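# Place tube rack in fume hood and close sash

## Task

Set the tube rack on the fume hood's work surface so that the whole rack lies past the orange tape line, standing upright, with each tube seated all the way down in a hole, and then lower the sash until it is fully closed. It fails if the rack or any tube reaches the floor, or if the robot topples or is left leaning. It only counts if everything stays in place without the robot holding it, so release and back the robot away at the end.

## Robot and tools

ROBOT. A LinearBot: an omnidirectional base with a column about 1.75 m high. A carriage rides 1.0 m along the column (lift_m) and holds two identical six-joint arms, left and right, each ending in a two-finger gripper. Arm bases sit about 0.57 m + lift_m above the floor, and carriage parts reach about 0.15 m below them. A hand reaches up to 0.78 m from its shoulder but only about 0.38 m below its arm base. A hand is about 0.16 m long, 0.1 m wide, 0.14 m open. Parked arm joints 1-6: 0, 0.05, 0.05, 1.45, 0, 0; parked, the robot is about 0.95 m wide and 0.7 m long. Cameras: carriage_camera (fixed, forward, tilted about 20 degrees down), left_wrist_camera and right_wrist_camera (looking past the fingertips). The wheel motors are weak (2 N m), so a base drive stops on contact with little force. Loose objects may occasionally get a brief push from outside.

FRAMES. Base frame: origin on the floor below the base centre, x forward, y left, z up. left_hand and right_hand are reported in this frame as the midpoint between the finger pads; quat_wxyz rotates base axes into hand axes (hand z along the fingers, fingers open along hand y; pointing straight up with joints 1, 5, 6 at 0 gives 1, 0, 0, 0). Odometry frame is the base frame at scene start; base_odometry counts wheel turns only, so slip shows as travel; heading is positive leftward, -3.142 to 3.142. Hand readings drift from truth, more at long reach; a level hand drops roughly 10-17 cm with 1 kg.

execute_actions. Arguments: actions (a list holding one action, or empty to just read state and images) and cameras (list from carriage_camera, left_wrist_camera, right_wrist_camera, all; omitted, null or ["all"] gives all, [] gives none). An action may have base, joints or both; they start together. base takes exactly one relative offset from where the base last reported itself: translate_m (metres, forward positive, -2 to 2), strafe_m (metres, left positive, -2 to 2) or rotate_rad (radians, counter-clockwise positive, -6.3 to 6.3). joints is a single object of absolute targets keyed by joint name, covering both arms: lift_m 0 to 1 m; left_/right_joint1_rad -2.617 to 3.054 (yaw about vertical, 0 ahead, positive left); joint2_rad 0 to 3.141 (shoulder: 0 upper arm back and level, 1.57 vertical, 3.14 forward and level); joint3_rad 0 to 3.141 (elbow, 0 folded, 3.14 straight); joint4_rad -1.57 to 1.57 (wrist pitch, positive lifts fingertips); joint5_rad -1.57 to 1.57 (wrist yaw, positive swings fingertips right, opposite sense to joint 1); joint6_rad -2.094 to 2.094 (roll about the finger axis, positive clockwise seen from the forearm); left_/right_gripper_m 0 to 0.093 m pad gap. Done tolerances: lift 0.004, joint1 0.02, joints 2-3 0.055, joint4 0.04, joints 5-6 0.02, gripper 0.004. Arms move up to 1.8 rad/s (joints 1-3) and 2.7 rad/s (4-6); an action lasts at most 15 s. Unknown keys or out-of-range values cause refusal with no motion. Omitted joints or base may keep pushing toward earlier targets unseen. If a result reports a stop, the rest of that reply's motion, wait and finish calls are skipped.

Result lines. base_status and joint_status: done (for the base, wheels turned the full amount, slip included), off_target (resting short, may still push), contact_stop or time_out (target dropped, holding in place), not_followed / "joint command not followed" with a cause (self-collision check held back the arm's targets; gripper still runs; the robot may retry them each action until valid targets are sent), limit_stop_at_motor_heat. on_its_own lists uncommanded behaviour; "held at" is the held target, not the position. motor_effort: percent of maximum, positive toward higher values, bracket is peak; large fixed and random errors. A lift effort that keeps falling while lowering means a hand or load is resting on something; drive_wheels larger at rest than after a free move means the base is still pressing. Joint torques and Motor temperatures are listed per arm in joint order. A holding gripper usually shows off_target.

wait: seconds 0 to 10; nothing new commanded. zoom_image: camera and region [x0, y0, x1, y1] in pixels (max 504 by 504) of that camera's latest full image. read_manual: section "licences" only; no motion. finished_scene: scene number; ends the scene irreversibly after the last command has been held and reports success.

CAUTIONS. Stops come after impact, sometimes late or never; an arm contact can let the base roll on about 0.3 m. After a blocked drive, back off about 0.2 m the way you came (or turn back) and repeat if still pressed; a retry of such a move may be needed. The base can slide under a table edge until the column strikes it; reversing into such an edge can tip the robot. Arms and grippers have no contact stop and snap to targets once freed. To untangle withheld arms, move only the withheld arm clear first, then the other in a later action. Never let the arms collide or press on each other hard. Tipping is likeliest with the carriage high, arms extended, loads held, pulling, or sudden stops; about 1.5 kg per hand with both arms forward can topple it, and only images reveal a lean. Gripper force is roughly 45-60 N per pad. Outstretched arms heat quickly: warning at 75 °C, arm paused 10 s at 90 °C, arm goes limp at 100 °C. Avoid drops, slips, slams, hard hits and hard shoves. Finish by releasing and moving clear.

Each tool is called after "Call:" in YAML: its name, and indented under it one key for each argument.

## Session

Call:
execute_actions:
  actions: []

Scene clock: 0.00 s.
Joint torques (N m, as the arm reports them, + toward a larger angle): no reading
Motor temperatures (°C, as the motors report them): left_arm=[23 27 27 28 20 23] | right_arm=[23 24 27 23 22 20]
base_odometry: x=+0.000 y=+0.000 heading=+0.000 (m, m, rad; odometry frame)
base_status: not commanded
joint_positions: lift_m=+0.301 left_joint1_rad=+0.022 left_joint2_rad=+0.049 left_joint3_rad=+0.028 left_joint4_rad=+1.433 left_joint5_rad=+0.039 left_joint6_rad=+0.032 left_gripper_m=+0.094 right_joint1_rad=-0.009 right_joint2_rad=+0.025 right_joint3_rad=+0.021 right_joint4_rad=+1.445 right_joint5_rad=+0.039 right_joint6_rad=-0.034 right_gripper_m=+0.094
joint_status: not commanded
motor_effort: lift_m=+16 drive_wheels=+3 (%)
left_hand: x=+0.2983 y=+0.3063 z=+1.3159 quat_wxyz=(+0.996, +0.020, +0.079, +0.025) (m; base frame)
right_hand: x=+0.2896 y=-0.3190 z=+1.3150 quat_wxyz=(+0.997, +0.019, +0.065, -0.022) (m; base frame)
pictures: carriage_camera, left_wrist_camera, right_wrist_camera
Images, in order (width x height): carriage_camera 504x504, left_wrist_camera 504x504, right_wrist_camera 504x504.

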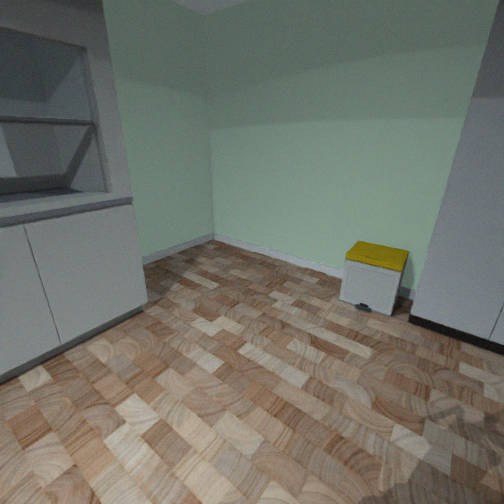

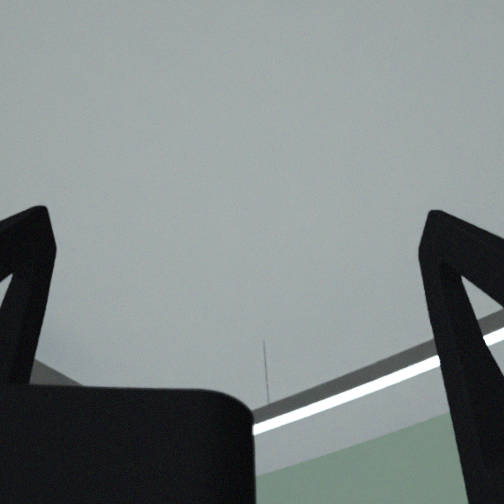

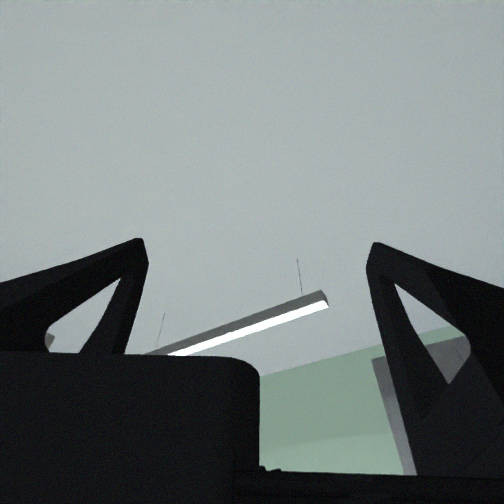

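Call:
execute_actions:
  actions:
    - {"base":{"rotate_rad":2.47}}
  cameras: ["carriage_camera"]

Scene clock: 7.63 s.
Joint torques (N m, as the arm reports them, + toward a larger angle): left_arm=[ 0.36  4.78  7.64 -0.2  -0.04  0.03] | right_arm=[-0.16  4.88  6.58 -0.27  0.03 -0.08]
Motor temperatures (°C, as the motors report them): left_arm=[23 27 27 28 20 23] | right_arm=[23 25 28 23 22 20]
base_odometry: x=+0.000 y=+0.000 heading=+2.469 (m, m, rad; odometry frame)
base_status: done
joint_positions: lift_m=+0.301 left_joint1_rad=+0.022 left_joint2_rad=+0.049 left_joint3_rad=+0.028 left_joint4_rad=+1.433 left_joint5_rad=+0.039 left_joint6_rad=+0.032 left_gripper_m=+0.094 right_joint1_rad=-0.009 right_joint2_rad=+0.025 right_joint3_rad=+0.021 right_joint4_rad=+1.445 right_joint5_rad=+0.039 right_joint6_rad=-0.034 right_gripper_m=+0.094
joint_status: not commanded
motor_effort: lift_m=+16(16) drive_wheels=+8(33) (%)
left_hand: x=+0.2983 y=+0.3063 z=+1.3159 quat_wxyz=(+0.996, +0.020, +0.079, +0.025) (m; base frame)
right_hand: x=+0.2897 y=-0.3190 z=+1.3150 quat_wxyz=(+0.997, +0.019, +0.065, -0.022) (m; base frame)
pictures: carriage_camera
Images, in order (width x height): carriage_camera 504x504.

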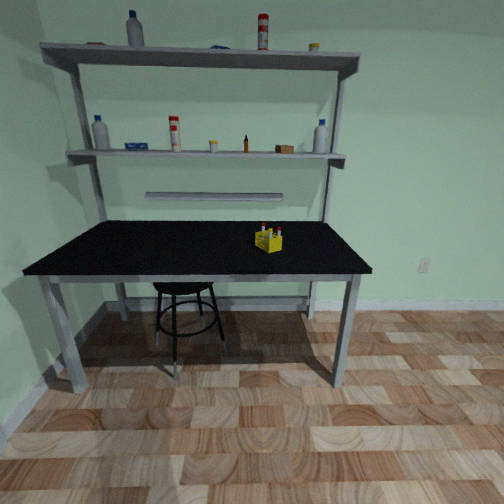

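Call:
zoom_image:
  camera: "carriage_camera"
  region: [230, 210, 310, 270]

Region (230, 210, 310, 270) of carriage_camera's 504x504 image, scaled by 6.300, with more detail than that image has; it fills the top 378 rows of this view, and the rest is white.

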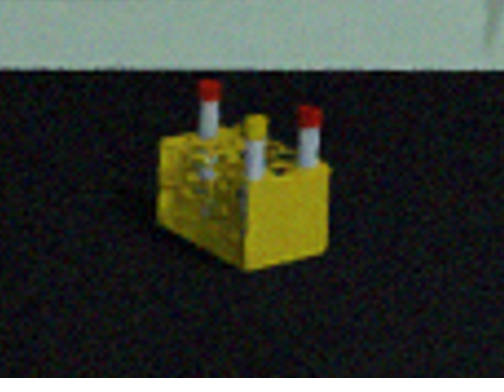

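Call:
execute_actions:
  actions:
    - {"base":{"rotate_rad":0.5},"joints":{"right_joint1_rad":0,"right_joint2_rad":2.038,"right_joint3_rad":1.028,"right_joint4_rad":0.74,"right_joint5_rad":0,"right_joint6_rad":0,"right_gripper_m":0.093}}
  cameras: []

Call:
execute_actions:
  actions:
    - {"base":{"strafe_m":-0.517}}
  cameras: []

Call:
execute_actions:
  actions:
    - {"base":{"translate_m":0.33}}
  cameras: ["carriage_camera","right_wrist_camera"]

Scene clock: 24.37 s.
Joint torques (N m, as the arm reports them, + toward a larger angle): left_arm=[ 0.36  4.74  7.67 -0.25 -0.04  0.03] | right_arm=[ -0.18 -12.7    7.83   2.07   0.04  -0.04]
Motor temperatures (°C, as the motors report them): left_arm=[23 27 28 28 20 23] | right_arm=[23 26 29 23 22 20]
base_odometry: x=+0.000 y=+0.000 heading=+2.969 (m, m, rad; odometry frame)
base_status: done
joint_positions: lift_m=+0.301 left_joint1_rad=+0.022 left_joint2_rad=+0.049 left_joint3_rad=+0.028 left_joint4_rad=+1.433 left_joint5_rad=+0.039 left_joint6_rad=+0.032 left_gripper_m=+0.094 right_joint1_rad=-0.002 right_joint2_rad=+2.034 right_joint3_rad=+1.019 right_joint4_rad=+0.735 right_joint5_rad=+0.004 right_joint6_rad=-0.003 right_gripper_m=+0.093
joint_status: all done
motor_effort: lift_m=+16(16) drive_wheels=+8(34) (%)
left_hand: x=+0.2983 y=+0.3063 z=+1.3159 quat_wxyz=(+0.996, +0.020, +0.079, +0.025) (m; base frame)
right_hand: x=+0.8112 y=-0.3136 z=+0.9971 quat_wxyz=(+0.601, +0.001, +0.799, -0.003) (m; base frame)
pictures: none
No camera images: the call's "cameras" was empty. Leave "cameras" out to get every camera's image.

Scene clock: 27.63 s.
Joint torques (N m, as the arm reports them, + toward a larger angle): left_arm=[ 0.37  4.78  7.66 -0.21 -0.05  0.04] | right_arm=[ -0.03 -12.53   8.     2.05   0.04  -0.06]
Motor temperatures (°C, as the motors report them): left_arm=[23 27 28 28 20 23] | right_arm=[23 27 30 25 22 20]
base_odometry: x=+0.088 y=+0.509 heading=+2.970 (m, m, rad; odometry frame)
base_status: done
joint_positions: lift_m=+0.301 left_joint1_rad=+0.022 left_joint2_rad=+0.049 left_joint3_rad=+0.028 left_joint4_rad=+1.433 left_joint5_rad=+0.039 left_joint6_rad=+0.032 left_gripper_m=+0.094 right_joint1_rad=-0.002 right_joint2_rad=+2.034 right_joint3_rad=+1.019 right_joint4_rad=+0.735 right_joint5_rad=+0.004 right_joint6_rad=-0.003 right_gripper_m=+0.093
joint_status: not commanded
motor_effort: lift_m=+16(16) drive_wheels=-5(36) (%)
left_hand: x=+0.2983 y=+0.3063 z=+1.3159 quat_wxyz=(+0.996, +0.020, +0.079, +0.025) (m; base frame)
right_hand: x=+0.8112 y=-0.3138 z=+0.9971 quat_wxyz=(+0.601, +0.001, +0.799, -0.003) (m; base frame)
pictures: none
No camera images: the call's "cameras" was empty. Leave "cameras" out to get every camera's image.

Scene clock: 30.33 s.
Joint torques (N m, as the arm reports them, + toward a larger angle): left_arm=[ 0.36  4.79  7.59 -0.22 -0.05  0.03] | right_arm=[ -0.05 -12.68   7.82   2.1    0.05  -0.08]
Motor temperatures (°C, as the motors report them): left_arm=[23 27 29 27 20 23] | right_arm=[23 29 30 26 22 20]
base_odometry: x=-0.237 y=+0.566 heading=+2.969 (m, m, rad; odometry frame)
base_status: done
joint_positions: lift_m=+0.301 left_joint1_rad=+0.022 left_joint2_rad=+0.049 left_joint3_rad=+0.028 left_joint4_rad=+1.434 left_joint5_rad=+0.039 left_joint6_rad=+0.032 left_gripper_m=+0.094 right_joint1_rad=-0.002 right_joint2_rad=+2.034 right_joint3_rad=+1.019 right_joint4_rad=+0.735 right_joint5_rad=+0.004 right_joint6_rad=-0.003 right_gripper_m=+0.093
joint_status: not commanded
motor_effort: lift_m=+16(16) drive_wheels=-6(30) (%)
left_hand: x=+0.2983 y=+0.3063 z=+1.3159 quat_wxyz=(+0.996, +0.020, +0.079, +0.025) (m; base frame)
right_hand: x=+0.8112 y=-0.3136 z=+0.9971 quat_wxyz=(+0.601, +0.000, +0.799, -0.003) (m; base frame)
pictures: carriage_camera, right_wrist_camera
Images, in order (width x height): carriage_camera 504x504, right_wrist_camera 504x504.

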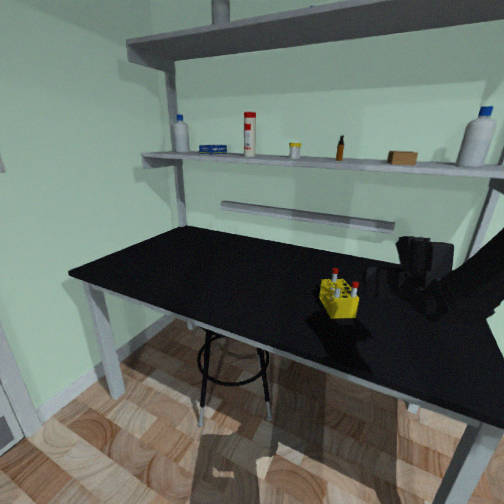

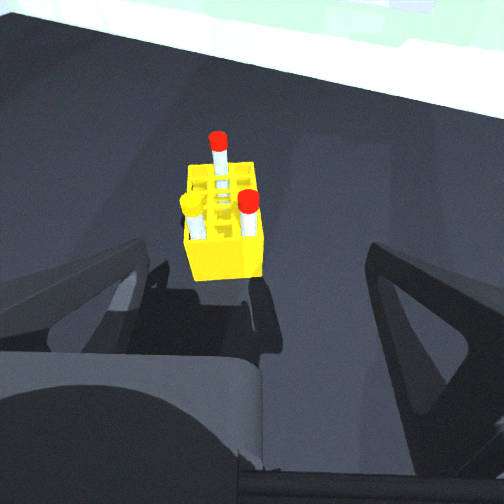

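Call:
zoom_image:
  camera: "right_wrist_camera"
  region: [130, 120, 310, 300]

Call:
zoom_image:
  camera: "carriage_camera"
  region: [295, 255, 385, 335]

Region (130, 120, 310, 300) of right_wrist_camera's 504x504 image, scaled by 2.800, with more detail than that image has.

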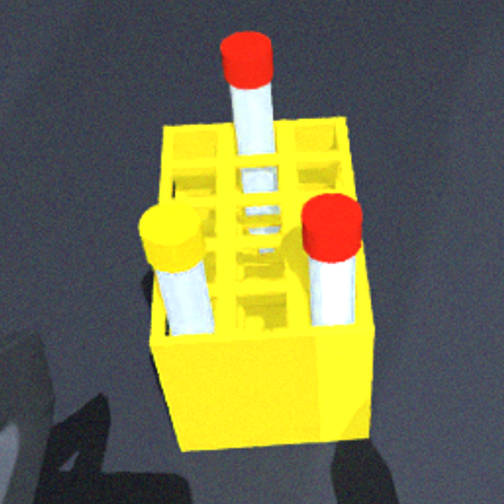

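Region (295, 255, 385, 335) of carriage_camera's 504x504 image, scaled by 5.600, with more detail than that image has.

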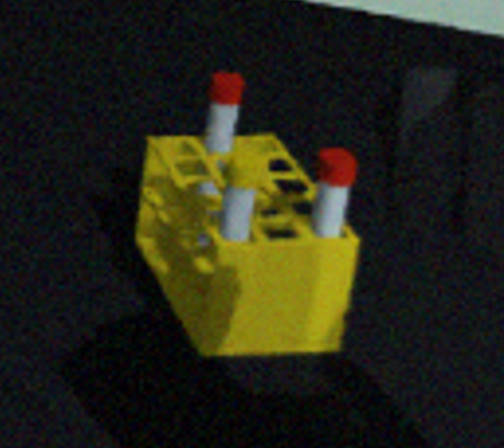

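Call:
execute_actions:
  actions:
    - {"base":{"rotate_rad":0.08},"joints":{"lift_m":0.14}}
  cameras: []

Call:
execute_actions:
  actions:
    - {"base":{"strafe_m":-0.05}}
  cameras: ["carriage_camera","right_wrist_camera"]

Scene clock: 41.63 s.
Joint torques (N m, as the arm reports them, + toward a larger angle): left_arm=[ 0.24  4.87  7.55 -0.2  -0.08  0.03] | right_arm=[ -0.48 -12.86   7.8    2.07   0.04  -0.08]
Motor temperatures (°C, as the motors report them): left_arm=[23 27 29 27 20 23] | right_arm=[23 33 31 29 22 20]
base_odometry: x=-0.237 y=+0.566 heading=+3.049 (m, m, rad; odometry frame)
base_status: done
joint_positions: lift_m=+0.140 left_joint1_rad=+0.022 left_joint2_rad=+0.049 left_joint3_rad=+0.028 left_joint4_rad=+1.433 left_joint5_rad=+0.039 left_joint6_rad=+0.032 left_gripper_m=+0.094 right_joint1_rad=+0.001 right_joint2_rad=+2.036 right_joint3_rad=+1.019 right_joint4_rad=+0.738 right_joint5_rad=+0.003 right_joint6_rad=-0.003 right_gripper_m=+0.093
joint_status: all done
motor_effort: lift_m=+14(14) drive_wheels=-3(18) (%)
left_hand: x=+0.2983 y=+0.3062 z=+1.1548 quat_wxyz=(+0.996, +0.020, +0.079, +0.025) (m; base frame)
right_hand: x=+0.8114 y=-0.3117 z=+0.8359 quat_wxyz=(+0.602, -0.001, +0.799, -0.002) (m; base frame)
pictures: none
No camera images: the call's "cameras" was empty. Leave "cameras" out to get every camera's image.

Scene clock: 42.90 s.
Joint torques (N m, as the arm reports them, + toward a larger angle): left_arm=[ 0.37  4.8   7.65 -0.24 -0.05  0.04] | right_arm=[ -0.41 -12.9    7.8    2.01   0.05  -0.06]
Motor temperatures (°C, as the motors report them): left_arm=[23 27 29 27 20 23] | right_arm=[23 33 31 29 22 20]
base_odometry: x=-0.232 y=+0.616 heading=+3.049 (m, m, rad; odometry frame)
base_status: done
joint_positions: lift_m=+0.140 left_joint1_rad=+0.022 left_joint2_rad=+0.049 left_joint3_rad=+0.028 left_joint4_rad=+1.433 left_joint5_rad=+0.039 left_joint6_rad=+0.032 left_gripper_m=+0.094 right_joint1_rad=+0.001 right_joint2_rad=+2.036 right_joint3_rad=+1.019 right_joint4_rad=+0.738 right_joint5_rad=+0.003 right_joint6_rad=-0.003 right_gripper_m=+0.093
joint_status: not commanded
motor_effort: lift_m=+14(14) drive_wheels=+6(19) (%)
left_hand: x=+0.2983 y=+0.3062 z=+1.1548 quat_wxyz=(+0.996, +0.020, +0.079, +0.025) (m; base frame)
right_hand: x=+0.8114 y=-0.3119 z=+0.8359 quat_wxyz=(+0.602, -0.001, +0.799, -0.002) (m; base frame)
pictures: carriage_camera, right_wrist_camera
Images, in order (width x height): carriage_camera 504x504, right_wrist_camera 504x504.

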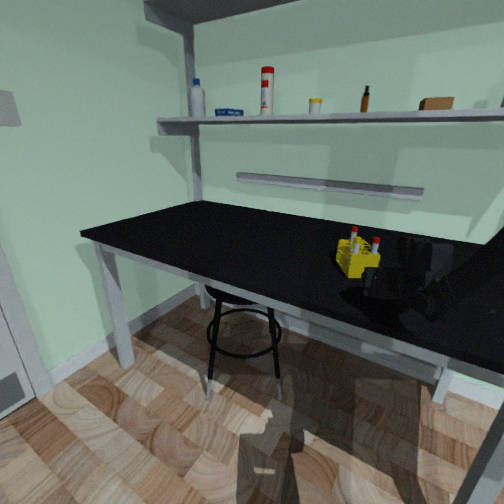

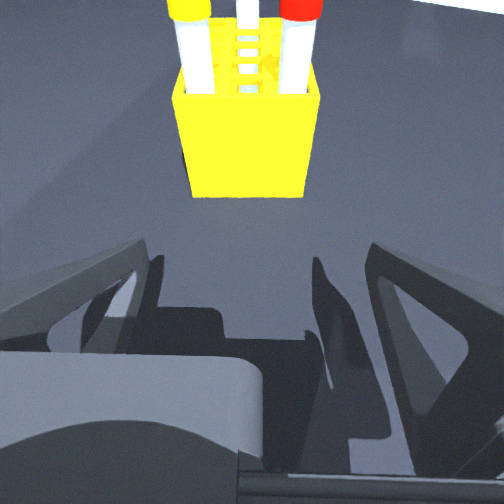

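Call:
execute_actions:
  actions:
    - {"base":{"strafe_m":0.005},"joints":{"lift_m":0.132}}
  cameras: []

Call:
execute_actions:
  actions:
    - {"base":{"translate_m":0.078}}
  cameras: ["right_wrist_camera"]

Scene clock: 47.17 s.
Joint torques (N m, as the arm reports them, + toward a larger angle): left_arm=[ 0.34  4.65  7.67 -0.24 -0.06  0.03] | right_arm=[ -0.26 -13.3    7.71   2.06   0.05  -0.02]
Motor temperatures (°C, as the motors report them): left_arm=[23 27 29 27 20 23] | right_arm=[23 34 31 30 22 20]
base_odometry: x=-0.233 y=+0.611 heading=+3.049 (m, m, rad; odometry frame)
base_status: done
joint_positions: lift_m=+0.132 left_joint1_rad=+0.022 left_joint2_rad=+0.049 left_joint3_rad=+0.028 left_joint4_rad=+1.433 left_joint5_rad=+0.039 left_joint6_rad=+0.032 left_gripper_m=+0.094 right_joint1_rad=+0.001 right_joint2_rad=+2.038 right_joint3_rad=+1.019 right_joint4_rad=+0.738 right_joint5_rad=+0.002 right_joint6_rad=-0.003 right_gripper_m=+0.093
joint_status: all done
motor_effort: lift_m=+14(15) drive_wheels=-10(17) (%)
left_hand: x=+0.2983 y=+0.3063 z=+1.1468 quat_wxyz=(+0.996, +0.020, +0.079, +0.025) (m; base frame)
right_hand: x=+0.8114 y=-0.3116 z=+0.8267 quat_wxyz=(+0.601, -0.001, +0.799, -0.002) (m; base frame)
pictures: none
No camera images: the call's "cameras" was empty. Leave "cameras" out to get every camera's image.

Scene clock: 48.67 s.
Joint torques (N m, as the arm reports them, + toward a larger angle): left_arm=[ 0.36  4.78  7.64 -0.22 -0.05  0.04] | right_arm=[ -0.34 -13.04   7.66   2.05   0.04  -0.07]
Motor temperatures (°C, as the motors report them): left_arm=[23 27 29 27 20 23] | right_arm=[23 35 31 30 22 20]
base_odometry: x=-0.311 y=+0.619 heading=+3.048 (m, m, rad; odometry frame)
base_status: done
joint_positions: lift_m=+0.132 left_joint1_rad=+0.022 left_joint2_rad=+0.049 left_joint3_rad=+0.028 left_joint4_rad=+1.433 left_joint5_rad=+0.039 left_joint6_rad=+0.032 left_gripper_m=+0.094 right_joint1_rad=+0.001 right_joint2_rad=+2.038 right_joint3_rad=+1.019 right_joint4_rad=+0.738 right_joint5_rad=+0.002 right_joint6_rad=-0.003 right_gripper_m=+0.093
joint_status: not commanded
motor_effort: lift_m=+14(14) drive_wheels=-5(30) (%)
left_hand: x=+0.2983 y=+0.3063 z=+1.1468 quat_wxyz=(+0.996, +0.020, +0.079, +0.025) (m; base frame)
right_hand: x=+0.8114 y=-0.3116 z=+0.8267 quat_wxyz=(+0.601, -0.001, +0.799, -0.002) (m; base frame)
pictures: right_wrist_camera
Images, in order (width x height): right_wrist_camera 504x504.

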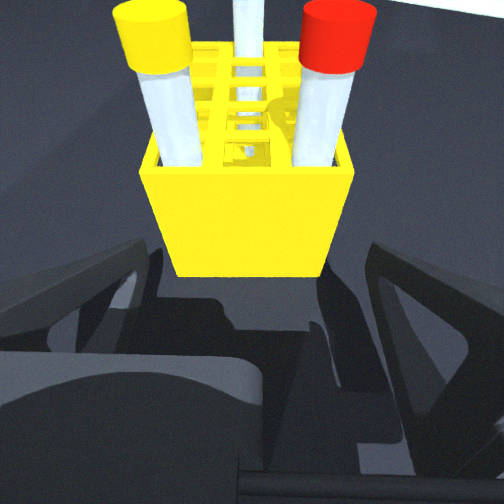

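Call:
execute_actions:
  actions:
    - {"base":{"strafe_m":0.007}}
  cameras: ["right_wrist_camera"]

Scene clock: 51.77 s.
Joint torques (N m, as the arm reports them, + toward a larger angle): left_arm=[ 0.18  4.78  7.65 -0.23 -0.03  0.04] | right_arm=[ -0.14 -12.98   7.89   2.1    0.03  -0.05]
Motor temperatures (°C, as the motors report them): left_arm=[23 27 29 27 20 23] | right_arm=[23 36 32 31 22 20]
base_odometry: x=-0.311 y=+0.612 heading=+3.048 (m, m, rad; odometry frame)
base_status: done
joint_positions: lift_m=+0.132 left_joint1_rad=+0.022 left_joint2_rad=+0.049 left_joint3_rad=+0.028 left_joint4_rad=+1.433 left_joint5_rad=+0.039 left_joint6_rad=+0.032 left_gripper_m=+0.094 right_joint1_rad=+0.001 right_joint2_rad=+2.038 right_joint3_rad=+1.019 right_joint4_rad=+0.738 right_joint5_rad=+0.002 right_joint6_rad=-0.003 right_gripper_m=+0.093
joint_status: not commanded
motor_effort: lift_m=+14(14) drive_wheels=+6(12) (%)
left_hand: x=+0.2983 y=+0.3063 z=+1.1468 quat_wxyz=(+0.996, +0.020, +0.079, +0.025) (m; base frame)
right_hand: x=+0.8114 y=-0.3118 z=+0.8267 quat_wxyz=(+0.601, -0.001, +0.799, -0.002) (m; base frame)
pictures: right_wrist_camera
Images, in order (width x height): right_wrist_camera 504x504.

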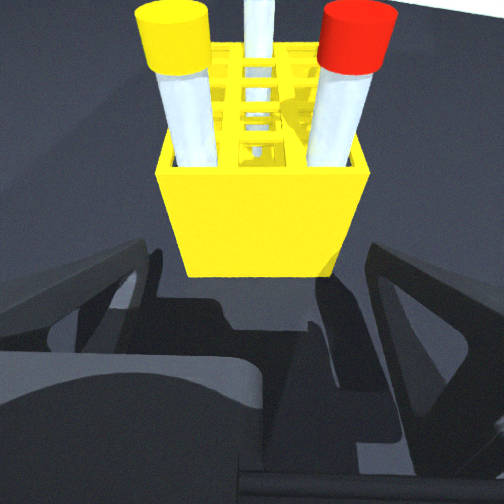

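Call:
execute_actions:
  actions:
    - {"base":{"translate_m":0.06}}
  cameras: ["right_wrist_camera"]

Call:
execute_actions:
  actions:
    - {"joints":{"right_gripper_m":0.06}}
  cameras: ["right_wrist_camera"]

Scene clock: 56.20 s.
Joint torques (N m, as the arm reports them, + toward a larger angle): left_arm=[ 0.36  4.78  7.66 -0.2  -0.05  0.03] | right_arm=[ -0.27 -12.84   7.66   2.04   0.08  -0.05]
Motor temperatures (°C, as the motors report them): left_arm=[23 27 30 27 20 23] | right_arm=[23 37 32 31 22 20]
base_odometry: x=-0.371 y=+0.617 heading=+3.048 (m, m, rad; odometry frame)
base_status: done
joint_positions: lift_m=+0.132 left_joint1_rad=+0.022 left_joint2_rad=+0.049 left_joint3_rad=+0.028 left_joint4_rad=+1.433 left_joint5_rad=+0.039 left_joint6_rad=+0.032 left_gripper_m=+0.094 right_joint1_rad=+0.001 right_joint2_rad=+2.038 right_joint3_rad=+1.019 right_joint4_rad=+0.738 right_joint5_rad=+0.002 right_joint6_rad=-0.003 right_gripper_m=+0.093
joint_status: not commanded
motor_effort: lift_m=+13(14) drive_wheels=-4(34) (%)
left_hand: x=+0.2983 y=+0.3063 z=+1.1468 quat_wxyz=(+0.996, +0.020, +0.079, +0.025) (m; base frame)
right_hand: x=+0.8114 y=-0.3118 z=+0.8267 quat_wxyz=(+0.601, -0.001, +0.799, -0.002) (m; base frame)
pictures: right_wrist_camera
Images, in order (width x height): right_wrist_camera 504x504.

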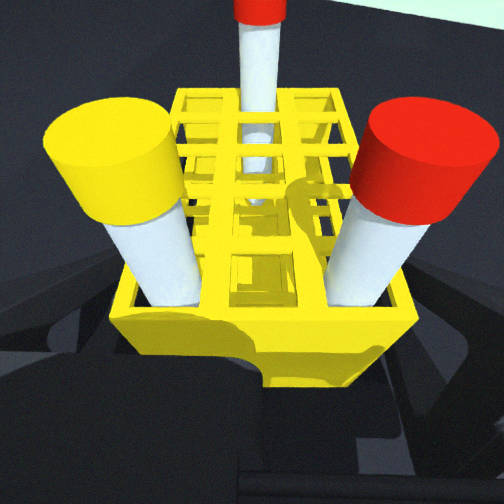

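Scene clock: 56.73 s.
Joint torques (N m, as the arm reports them, + toward a larger angle): left_arm=[ 0.37  4.78  7.69 -0.21 -0.04  0.03] | right_arm=[ -0.31 -12.94   7.88   2.     0.04  -0.02]
Motor temperatures (°C, as the motors report them): left_arm=[23 27 30 27 20 23] | right_arm=[23 37 32 31 22 20]
base_odometry: x=-0.371 y=+0.617 heading=+3.048 (m, m, rad; odometry frame)
base_status: not commanded
joint_positions: lift_m=+0.132 left_joint1_rad=+0.022 left_joint2_rad=+0.049 left_joint3_rad=+0.028 left_joint4_rad=+1.433 left_joint5_rad=+0.039 left_joint6_rad=+0.032 left_gripper_m=+0.094 right_joint1_rad=+0.001 right_joint2_rad=+2.038 right_joint3_rad=+1.019 right_joint4_rad=+0.738 right_joint5_rad=+0.002 right_joint6_rad=-0.003 right_gripper_m=+0.079
joint_status: right_gripper_m off_target (ended at +0.079, target +0.060)
motor_effort: lift_m=+14(14) drive_wheels=-5(5) (%)
left_hand: x=+0.2983 y=+0.3063 z=+1.1468 quat_wxyz=(+0.996, +0.020, +0.079, +0.025) (m; base frame)
right_hand: x=+0.8114 y=-0.3118 z=+0.8267 quat_wxyz=(+0.601, -0.001, +0.799, -0.002) (m; base frame)
pictures: right_wrist_camera
Images, in order (width x height): right_wrist_camera 504x504.

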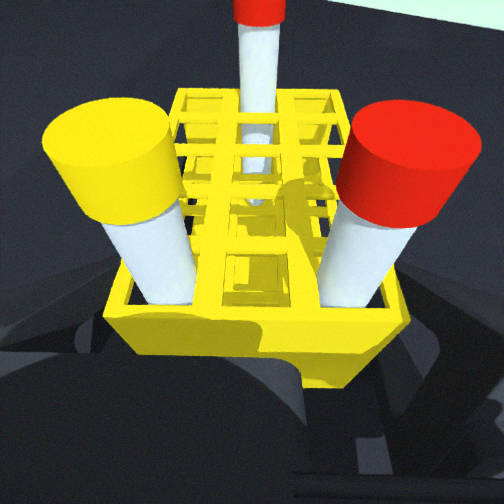

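Call:
execute_actions:
  actions:
    - {"joints":{"lift_m":0.19}}
  cameras: ["right_wrist_camera"]

Call:
execute_actions:
  actions:
    - {"base":{"translate_m":-0.9},"joints":{"lift_m":0.37}}
  cameras: ["right_wrist_camera"]

Call:
execute_actions:
  actions:
    - {"base":{"rotate_rad":-2.128}}
  cameras: ["carriage_camera","right_wrist_camera"]

Scene clock: 62.17 s.
Joint torques (N m, as the arm reports them, + toward a larger angle): left_arm=[ 0.35  4.78  7.64 -0.21 -0.05  0.03] | right_arm=[ -0.25 -13.37   7.73   2.19   0.04  -0.08]
Motor temperatures (°C, as the motors report them): left_arm=[23 27 30 27 20 23] | right_arm=[23 38 32 32 22 20]
base_odometry: x=-0.371 y=+0.617 heading=+3.048 (m, m, rad; odometry frame)
base_status: not commanded
joint_positions: lift_m=+0.190 left_joint1_rad=+0.022 left_joint2_rad=+0.049 left_joint3_rad=+0.028 left_joint4_rad=+1.433 left_joint5_rad=+0.039 left_joint6_rad=+0.032 left_gripper_m=+0.094 right_joint1_rad=+0.001 right_joint2_rad=+2.040 right_joint3_rad=+1.019 right_joint4_rad=+0.725 right_joint5_rad=+0.002 right_joint6_rad=-0.003 right_gripper_m=+0.079
joint_status: all done
motor_effort: lift_m=+17(20) drive_wheels=-3(5) (%)
left_hand: x=+0.2983 y=+0.3063 z=+1.2044 quat_wxyz=(+0.996, +0.020, +0.079, +0.025) (m; base frame)
right_hand: x=+0.8104 y=-0.3118 z=+0.8800 quat_wxyz=(+0.595, -0.001, +0.804, -0.002) (m; base frame)
pictures: right_wrist_camera
Images, in order (width x height): right_wrist_camera 504x504.

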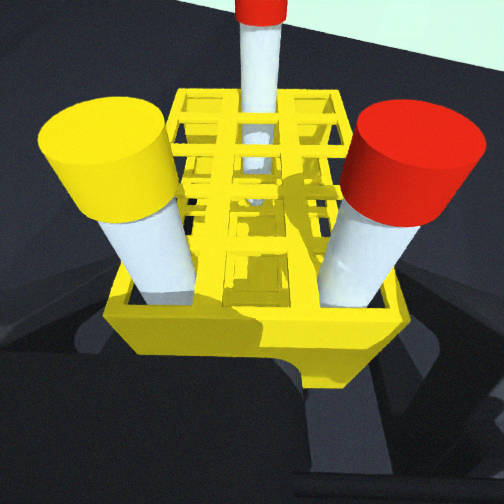

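Scene clock: 66.37 s.
Joint torques (N m, as the arm reports them, + toward a larger angle): left_arm=[ 0.36  4.79  7.66 -0.21 -0.05  0.03] | right_arm=[ -0.41 -13.74   7.84   2.21   0.    -0.04]
Motor temperatures (°C, as the motors report them): left_arm=[23 27 30 27 20 23] | right_arm=[23 39 33 33 22 20]
base_odometry: x=+0.525 y=+0.534 heading=+3.048 (m, m, rad; odometry frame)
base_status: done
joint_positions: lift_m=+0.370 left_joint1_rad=+0.022 left_joint2_rad=+0.049 left_joint3_rad=+0.028 left_joint4_rad=+1.432 left_joint5_rad=+0.038 left_joint6_rad=+0.032 left_gripper_m=+0.094 right_joint1_rad=+0.001 right_joint2_rad=+2.045 right_joint3_rad=+1.019 right_joint4_rad=+0.721 right_joint5_rad=+0.002 right_joint6_rad=-0.003 right_gripper_m=+0.079
joint_status: all done
motor_effort: lift_m=+17(20) drive_wheels=-2(44) (%)
left_hand: x=+0.2986 y=+0.3064 z=+1.3844 quat_wxyz=(+0.996, +0.019, +0.080, +0.025) (m; base frame)
right_hand: x=+0.8101 y=-0.3118 z=+1.0568 quat_wxyz=(+0.592, -0.001, +0.806, -0.002) (m; base frame)
pictures: right_wrist_camera
Images, in order (width x height): right_wrist_camera 504x504.

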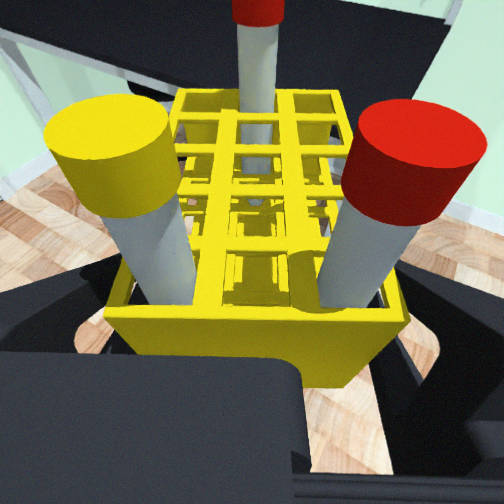

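Scene clock: 69.93 s.
Joint torques (N m, as the arm reports them, + toward a larger angle): left_arm=[ 0.37  4.82  7.6  -0.15 -0.04  0.04] | right_arm=[  0.3  -13.45   7.81   2.23   0.05  -0.06]
Motor temperatures (°C, as the motors report them): left_arm=[23 27 30 27 20 23] | right_arm=[23 39 33 33 22 20]
base_odometry: x=+0.525 y=+0.534 heading=+0.921 (m, m, rad; odometry frame)
base_status: done
joint_positions: lift_m=+0.370 left_joint1_rad=+0.022 left_joint2_rad=+0.049 left_joint3_rad=+0.028 left_joint4_rad=+1.432 left_joint5_rad=+0.038 left_joint6_rad=+0.032 left_gripper_m=+0.094 right_joint1_rad=-0.007 right_joint2_rad=+2.045 right_joint3_rad=+1.019 right_joint4_rad=+0.721 right_joint5_rad=+0.003 right_joint6_rad=-0.003 right_gripper_m=+0.079
joint_status: not commanded
motor_effort: lift_m=+17(17) drive_wheels=+7(38) (%)
left_hand: x=+0.2986 y=+0.3064 z=+1.3844 quat_wxyz=(+0.996, +0.019, +0.080, +0.025) (m; base frame)
right_hand: x=+0.8101 y=-0.3162 z=+1.0568 quat_wxyz=(+0.592, +0.002, +0.806, -0.004) (m; base frame)
pictures: carriage_camera, right_wrist_camera
Images, in order (width x height): carriage_camera 504x504, right_wrist_camera 504x504.

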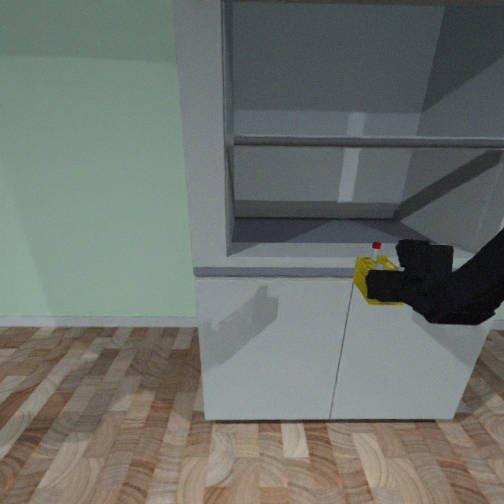

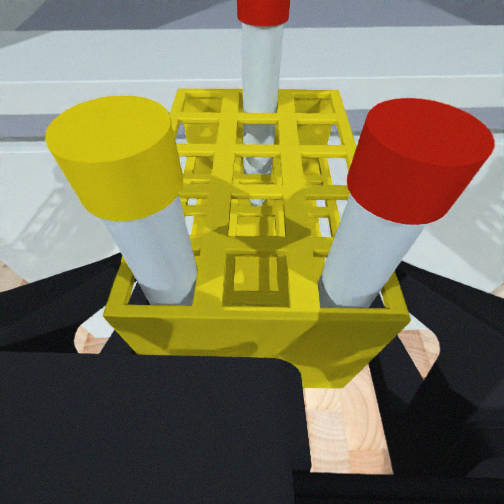

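Call:
zoom_image:
  camera: "carriage_camera"
  region: [180, 120, 360, 300]

Region (180, 120, 360, 300) of carriage_camera's 504x504 image, scaled by 2.800, with more detail than that image has.

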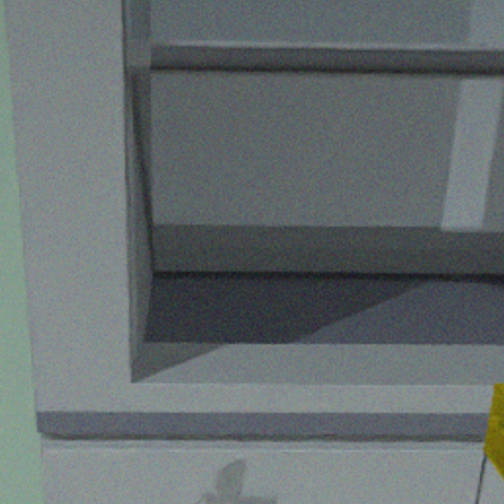

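Call:
execute_actions:
  actions:
    - {"base":{"translate_m":0.08},"joints":{"right_joint3_rad":1.25,"right_joint4_rad":0.535}}
  cameras: []

Call:
execute_actions:
  actions:
    - {"base":{"translate_m":0.53},"joints":{"right_joint3_rad":1.47,"right_joint4_rad":0.32,"lift_m":0.33}}
  cameras: ["carriage_camera","right_wrist_camera"]

Scene clock: 84.43 s.
Joint torques (N m, as the arm reports them, + toward a larger angle): left_arm=[ 0.39  4.79  7.69 -0.2  -0.05  0.03] | right_arm=[  0.16 -14.71   9.43   2.07   0.01  -0.06]
Motor temperatures (°C, as the motors report them): left_arm=[23 27 30 26 20 23] | right_arm=[23 42 34 35 22 20]
base_odometry: x=+0.574 y=+0.597 heading=+0.920 (m, m, rad; odometry frame)
base_status: done
joint_positions: lift_m=+0.370 left_joint1_rad=+0.022 left_joint2_rad=+0.049 left_joint3_rad=+0.028 left_joint4_rad=+1.432 left_joint5_rad=+0.038 left_joint6_rad=+0.032 left_gripper_m=+0.094 right_joint1_rad=-0.005 right_joint2_rad=+2.045 right_joint3_rad=+1.232 right_joint4_rad=+0.526 right_joint5_rad=+0.003 right_joint6_rad=-0.003 right_gripper_m=+0.079
joint_status: all done
motor_effort: lift_m=+17(17) drive_wheels=-9(29) (%)
left_hand: x=+0.2985 y=+0.3064 z=+1.3844 quat_wxyz=(+0.996, +0.019, +0.080, +0.025) (m; base frame)
right_hand: x=+0.8451 y=-0.3158 z=+1.1028 quat_wxyz=(+0.599, +0.002, +0.801, -0.004) (m; base frame)
pictures: none
No camera images: the call's "cameras" was empty. Leave "cameras" out to get every camera's image.

Scene clock: 87.73 s.
Joint torques (N m, as the arm reports them, + toward a larger angle): left_arm=[ 0.36  4.75  7.53 -0.28 -0.05  0.04] | right_arm=[  0.17 -15.45  10.22   2.15   0.04  -0.09]
Motor temperatures (°C, as the motors report them): left_arm=[23 27 30 26 20 23] | right_arm=[23 43 34 35 22 20]
base_odometry: x=+0.895 y=+1.019 heading=+0.919 (m, m, rad; odometry frame)
base_status: done
joint_positions: lift_m=+0.330 left_joint1_rad=+0.022 left_joint2_rad=+0.049 left_joint3_rad=+0.028 left_joint4_rad=+1.434 left_joint5_rad=+0.039 left_joint6_rad=+0.032 left_gripper_m=+0.094 right_joint1_rad=-0.005 right_joint2_rad=+2.048 right_joint3_rad=+1.450 right_joint4_rad=+0.305 right_joint5_rad=+0.003 right_joint6_rad=-0.003 right_gripper_m=+0.079
joint_status: all done
motor_effort: lift_m=+14(14) drive_wheels=-6(41) (%)
left_hand: x=+0.2983 y=+0.3063 z=+1.3448 quat_wxyz=(+0.996, +0.020, +0.079, +0.025) (m; base frame)
right_hand: x=+0.8697 y=-0.3154 z=+1.1099 quat_wxyz=(+0.597, +0.001, +0.802, -0.004) (m; base frame)
pictures: carriage_camera, right_wrist_camera
Images, in order (width x height): carriage_camera 504x504, right_wrist_camera 504x504.

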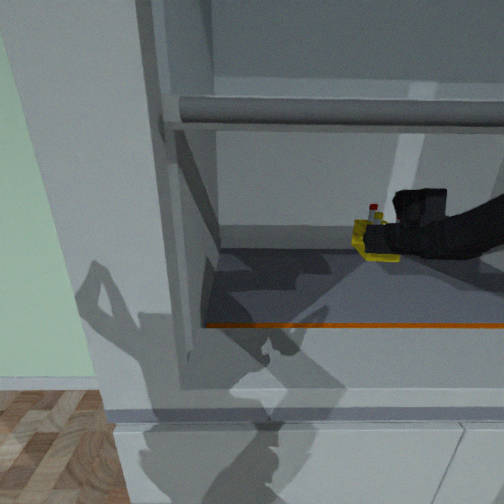

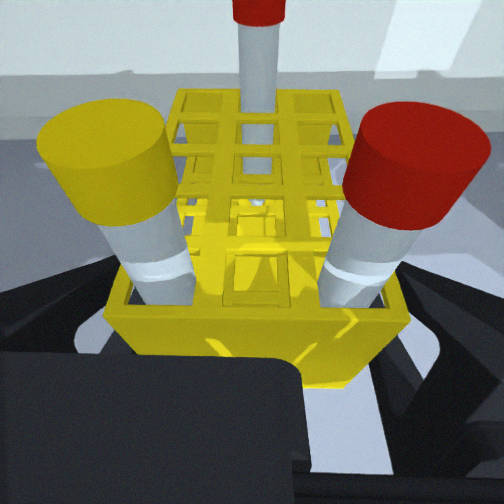

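Call:
execute_actions:
  actions:
    - {"joints":{"lift_m":0.23,"right_joint4_rad":0.335}}
  cameras: []

Call:
execute_actions:
  actions:
    - {"joints":{"lift_m":0.215}}
  cameras: ["carriage_camera","right_wrist_camera"]

Scene clock: 91.63 s.
Joint torques (N m, as the arm reports them, + toward a larger angle): left_arm=[ 0.37  4.86  7.62 -0.22 -0.04  0.03] | right_arm=[  0.07 -15.48  10.4    2.28   0.04  -0.07]
Motor temperatures (°C, as the motors report them): left_arm=[23 27 30 26 20 23] | right_arm=[23 44 35 36 22 20]
base_odometry: x=+0.895 y=+1.019 heading=+0.919 (m, m, rad; odometry frame)
base_status: not commanded
joint_positions: lift_m=+0.230 left_joint1_rad=+0.022 left_joint2_rad=+0.049 left_joint3_rad=+0.028 left_joint4_rad=+1.434 left_joint5_rad=+0.039 left_joint6_rad=+0.032 left_gripper_m=+0.094 right_joint1_rad=-0.005 right_joint2_rad=+2.046 right_joint3_rad=+1.450 right_joint4_rad=+0.309 right_joint5_rad=+0.003 right_joint6_rad=-0.003 right_gripper_m=+0.079
joint_status: all done
motor_effort: lift_m=+14(14) drive_wheels=-4(6) (%)
left_hand: x=+0.2982 y=+0.3063 z=+1.2448 quat_wxyz=(+0.996, +0.020, +0.079, +0.025) (m; base frame)
right_hand: x=+0.8697 y=-0.3154 z=+1.0119 quat_wxyz=(+0.599, +0.001, +0.801, -0.004) (m; base frame)
pictures: none
No camera images: the call's "cameras" was empty. Leave "cameras" out to get every camera's image.

Scene clock: 92.17 s.
Joint torques (N m, as the arm reports them, + toward a larger angle): left_arm=[ 0.36  4.72  7.61 -0.2  -0.05  0.04] | right_arm=[  0.08 -15.67  10.25   2.28  -0.01  -0.05]
Motor temperatures (°C, as the motors report them): left_arm=[23 27 30 26 20 23] | right_arm=[23 44 35 36 22 20]
base_odometry: x=+0.895 y=+1.019 heading=+0.919 (m, m, rad; odometry frame)
base_status: not commanded
joint_positions: lift_m=+0.215 left_joint1_rad=+0.022 left_joint2_rad=+0.049 left_joint3_rad=+0.028 left_joint4_rad=+1.434 left_joint5_rad=+0.039 left_joint6_rad=+0.032 left_gripper_m=+0.094 right_joint1_rad=-0.005 right_joint2_rad=+2.048 right_joint3_rad=+1.450 right_joint4_rad=+0.310 right_joint5_rad=+0.003 right_joint6_rad=-0.003 right_gripper_m=+0.079
joint_status: all done
motor_effort: lift_m=+14(14) drive_wheels=-4(5) (%)
left_hand: x=+0.2983 y=+0.3063 z=+1.2298 quat_wxyz=(+0.996, +0.020, +0.079, +0.025) (m; base frame)
right_hand: x=+0.8700 y=-0.3154 z=+0.9958 quat_wxyz=(+0.598, +0.001, +0.801, -0.004) (m; base frame)
pictures: carriage_camera, right_wrist_camera
Images, in order (width x height): carriage_camera 504x504, right_wrist_camera 504x504.

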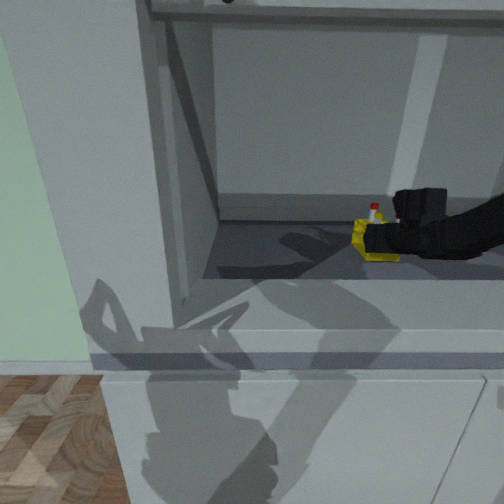

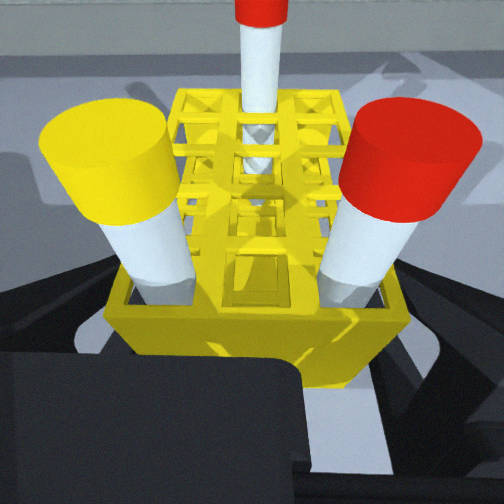

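Call:
execute_actions:
  actions:
    - {"joints":{"lift_m":0.203}}
  cameras: ["right_wrist_camera"]

Scene clock: 93.47 s.
Joint torques (N m, as the arm reports them, + toward a larger angle): left_arm=[ 0.36  4.77  7.65 -0.22 -0.05  0.03] | right_arm=[  0.19 -15.04  10.15   2.01  -0.01  -0.05]
Motor temperatures (°C, as the motors report them): left_arm=[23 27 30 26 20 23] | right_arm=[23 45 35 36 22 20]
base_odometry: x=+0.895 y=+1.019 heading=+0.919 (m, m, rad; odometry frame)
base_status: not commanded
joint_positions: lift_m=+0.203 left_joint1_rad=+0.022 left_joint2_rad=+0.049 left_joint3_rad=+0.028 left_joint4_rad=+1.434 left_joint5_rad=+0.039 left_joint6_rad=+0.032 left_gripper_m=+0.094 right_joint1_rad=-0.005 right_joint2_rad=+2.043 right_joint3_rad=+1.450 right_joint4_rad=+0.333 right_joint5_rad=+0.003 right_joint6_rad=-0.003 right_gripper_m=+0.079
joint_status: all done
motor_effort: lift_m=+13(14) drive_wheels=-3(5) (%)
left_hand: x=+0.2983 y=+0.3063 z=+1.2179 quat_wxyz=(+0.996, +0.020, +0.079, +0.025) (m; base frame)
right_hand: x=+0.8712 y=-0.3153 z=+0.9921 quat_wxyz=(+0.609, +0.001, +0.793, -0.004) (m; base frame)
pictures: right_wrist_camera
Images, in order (width x height): right_wrist_camera 504x504.

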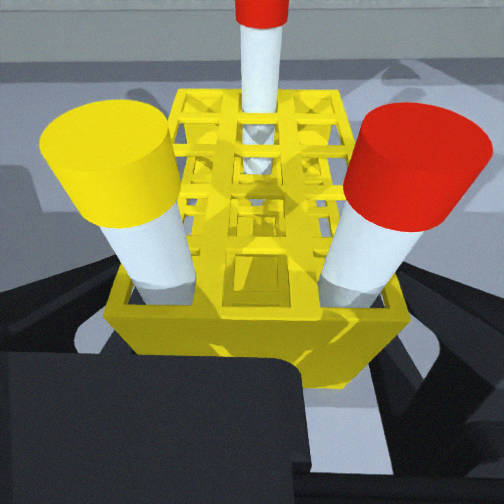

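Call:
execute_actions:
  actions:
    - {"joints":{"right_gripper_m":0.093}}
  cameras: []

Call:
execute_actions:
  actions:
    - {"base":{"translate_m":-0.07},"joints":{"lift_m":0.215}}
  cameras: ["right_wrist_camera"]

Scene clock: 96.13 s.
Joint torques (N m, as the arm reports them, + toward a larger angle): left_arm=[ 0.36  4.77  7.66 -0.21 -0.05  0.03] | right_arm=[  0.03 -15.21  10.27   2.03   0.07  -0.04]
Motor temperatures (°C, as the motors report them): left_arm=[23 27 30 26 20 23] | right_arm=[23 45 36 36 22 20]
base_odometry: x=+0.895 y=+1.019 heading=+0.919 (m, m, rad; odometry frame)
base_status: not commanded
joint_positions: lift_m=+0.203 left_joint1_rad=+0.022 left_joint2_rad=+0.049 left_joint3_rad=+0.028 left_joint4_rad=+1.434 left_joint5_rad=+0.039 left_joint6_rad=+0.032 left_gripper_m=+0.094 right_joint1_rad=-0.005 right_joint2_rad=+2.043 right_joint3_rad=+1.450 right_joint4_rad=+0.333 right_joint5_rad=+0.003 right_joint6_rad=-0.003 right_gripper_m=+0.093
joint_status: all done
motor_effort: lift_m=+13(13) drive_wheels=-3(3) (%)
left_hand: x=+0.2983 y=+0.3063 z=+1.2179 quat_wxyz=(+0.996, +0.020, +0.079, +0.025) (m; base frame)
right_hand: x=+0.8712 y=-0.3153 z=+0.9921 quat_wxyz=(+0.609, +0.001, +0.793, -0.004) (m; base frame)
pictures: none
No camera images: the call's "cameras" was empty. Leave "cameras" out to get every camera's image.

Scene clock: 97.57 s.
Joint torques (N m, as the arm reports them, + toward a larger angle): left_arm=[ 0.34  4.77  7.65 -0.22 -0.04  0.03] | right_arm=[  0.33 -14.73  10.09   1.99   0.04  -0.06]
Motor temperatures (°C, as the motors report them): left_arm=[23 27 30 26 20 23] | right_arm=[23 46 36 36 22 20]
base_odometry: x=+0.853 y=+0.963 heading=+0.920 (m, m, rad; odometry frame)
base_status: done
joint_positions: lift_m=+0.215 left_joint1_rad=+0.022 left_joint2_rad=+0.049 left_joint3_rad=+0.028 left_joint4_rad=+1.433 left_joint5_rad=+0.039 left_joint6_rad=+0.032 left_gripper_m=+0.094 right_joint1_rad=-0.004 right_joint2_rad=+2.039 right_joint3_rad=+1.450 right_joint4_rad=+0.337 right_joint5_rad=+0.003 right_joint6_rad=-0.003 right_gripper_m=+0.093
joint_status: all done
motor_effort: lift_m=+16(20) drive_wheels=+7(40) (%)
left_hand: x=+0.2983 y=+0.3063 z=+1.2294 quat_wxyz=(+0.996, +0.020, +0.079, +0.025) (m; base frame)
right_hand: x=+0.8710 y=-0.3151 z=+1.0070 quat_wxyz=(+0.612, +0.001, +0.790, -0.003) (m; base frame)
pictures: right_wrist_camera
Images, in order (width x height): right_wrist_camera 504x504.

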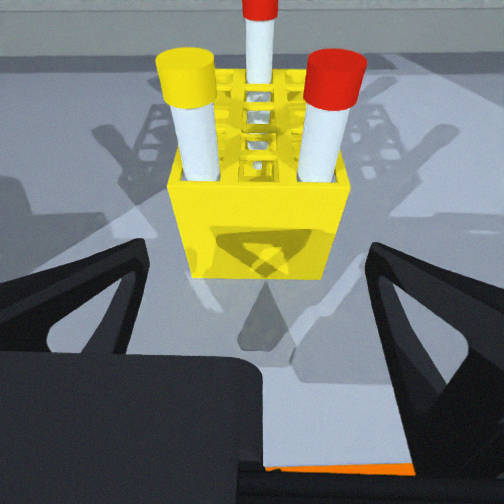

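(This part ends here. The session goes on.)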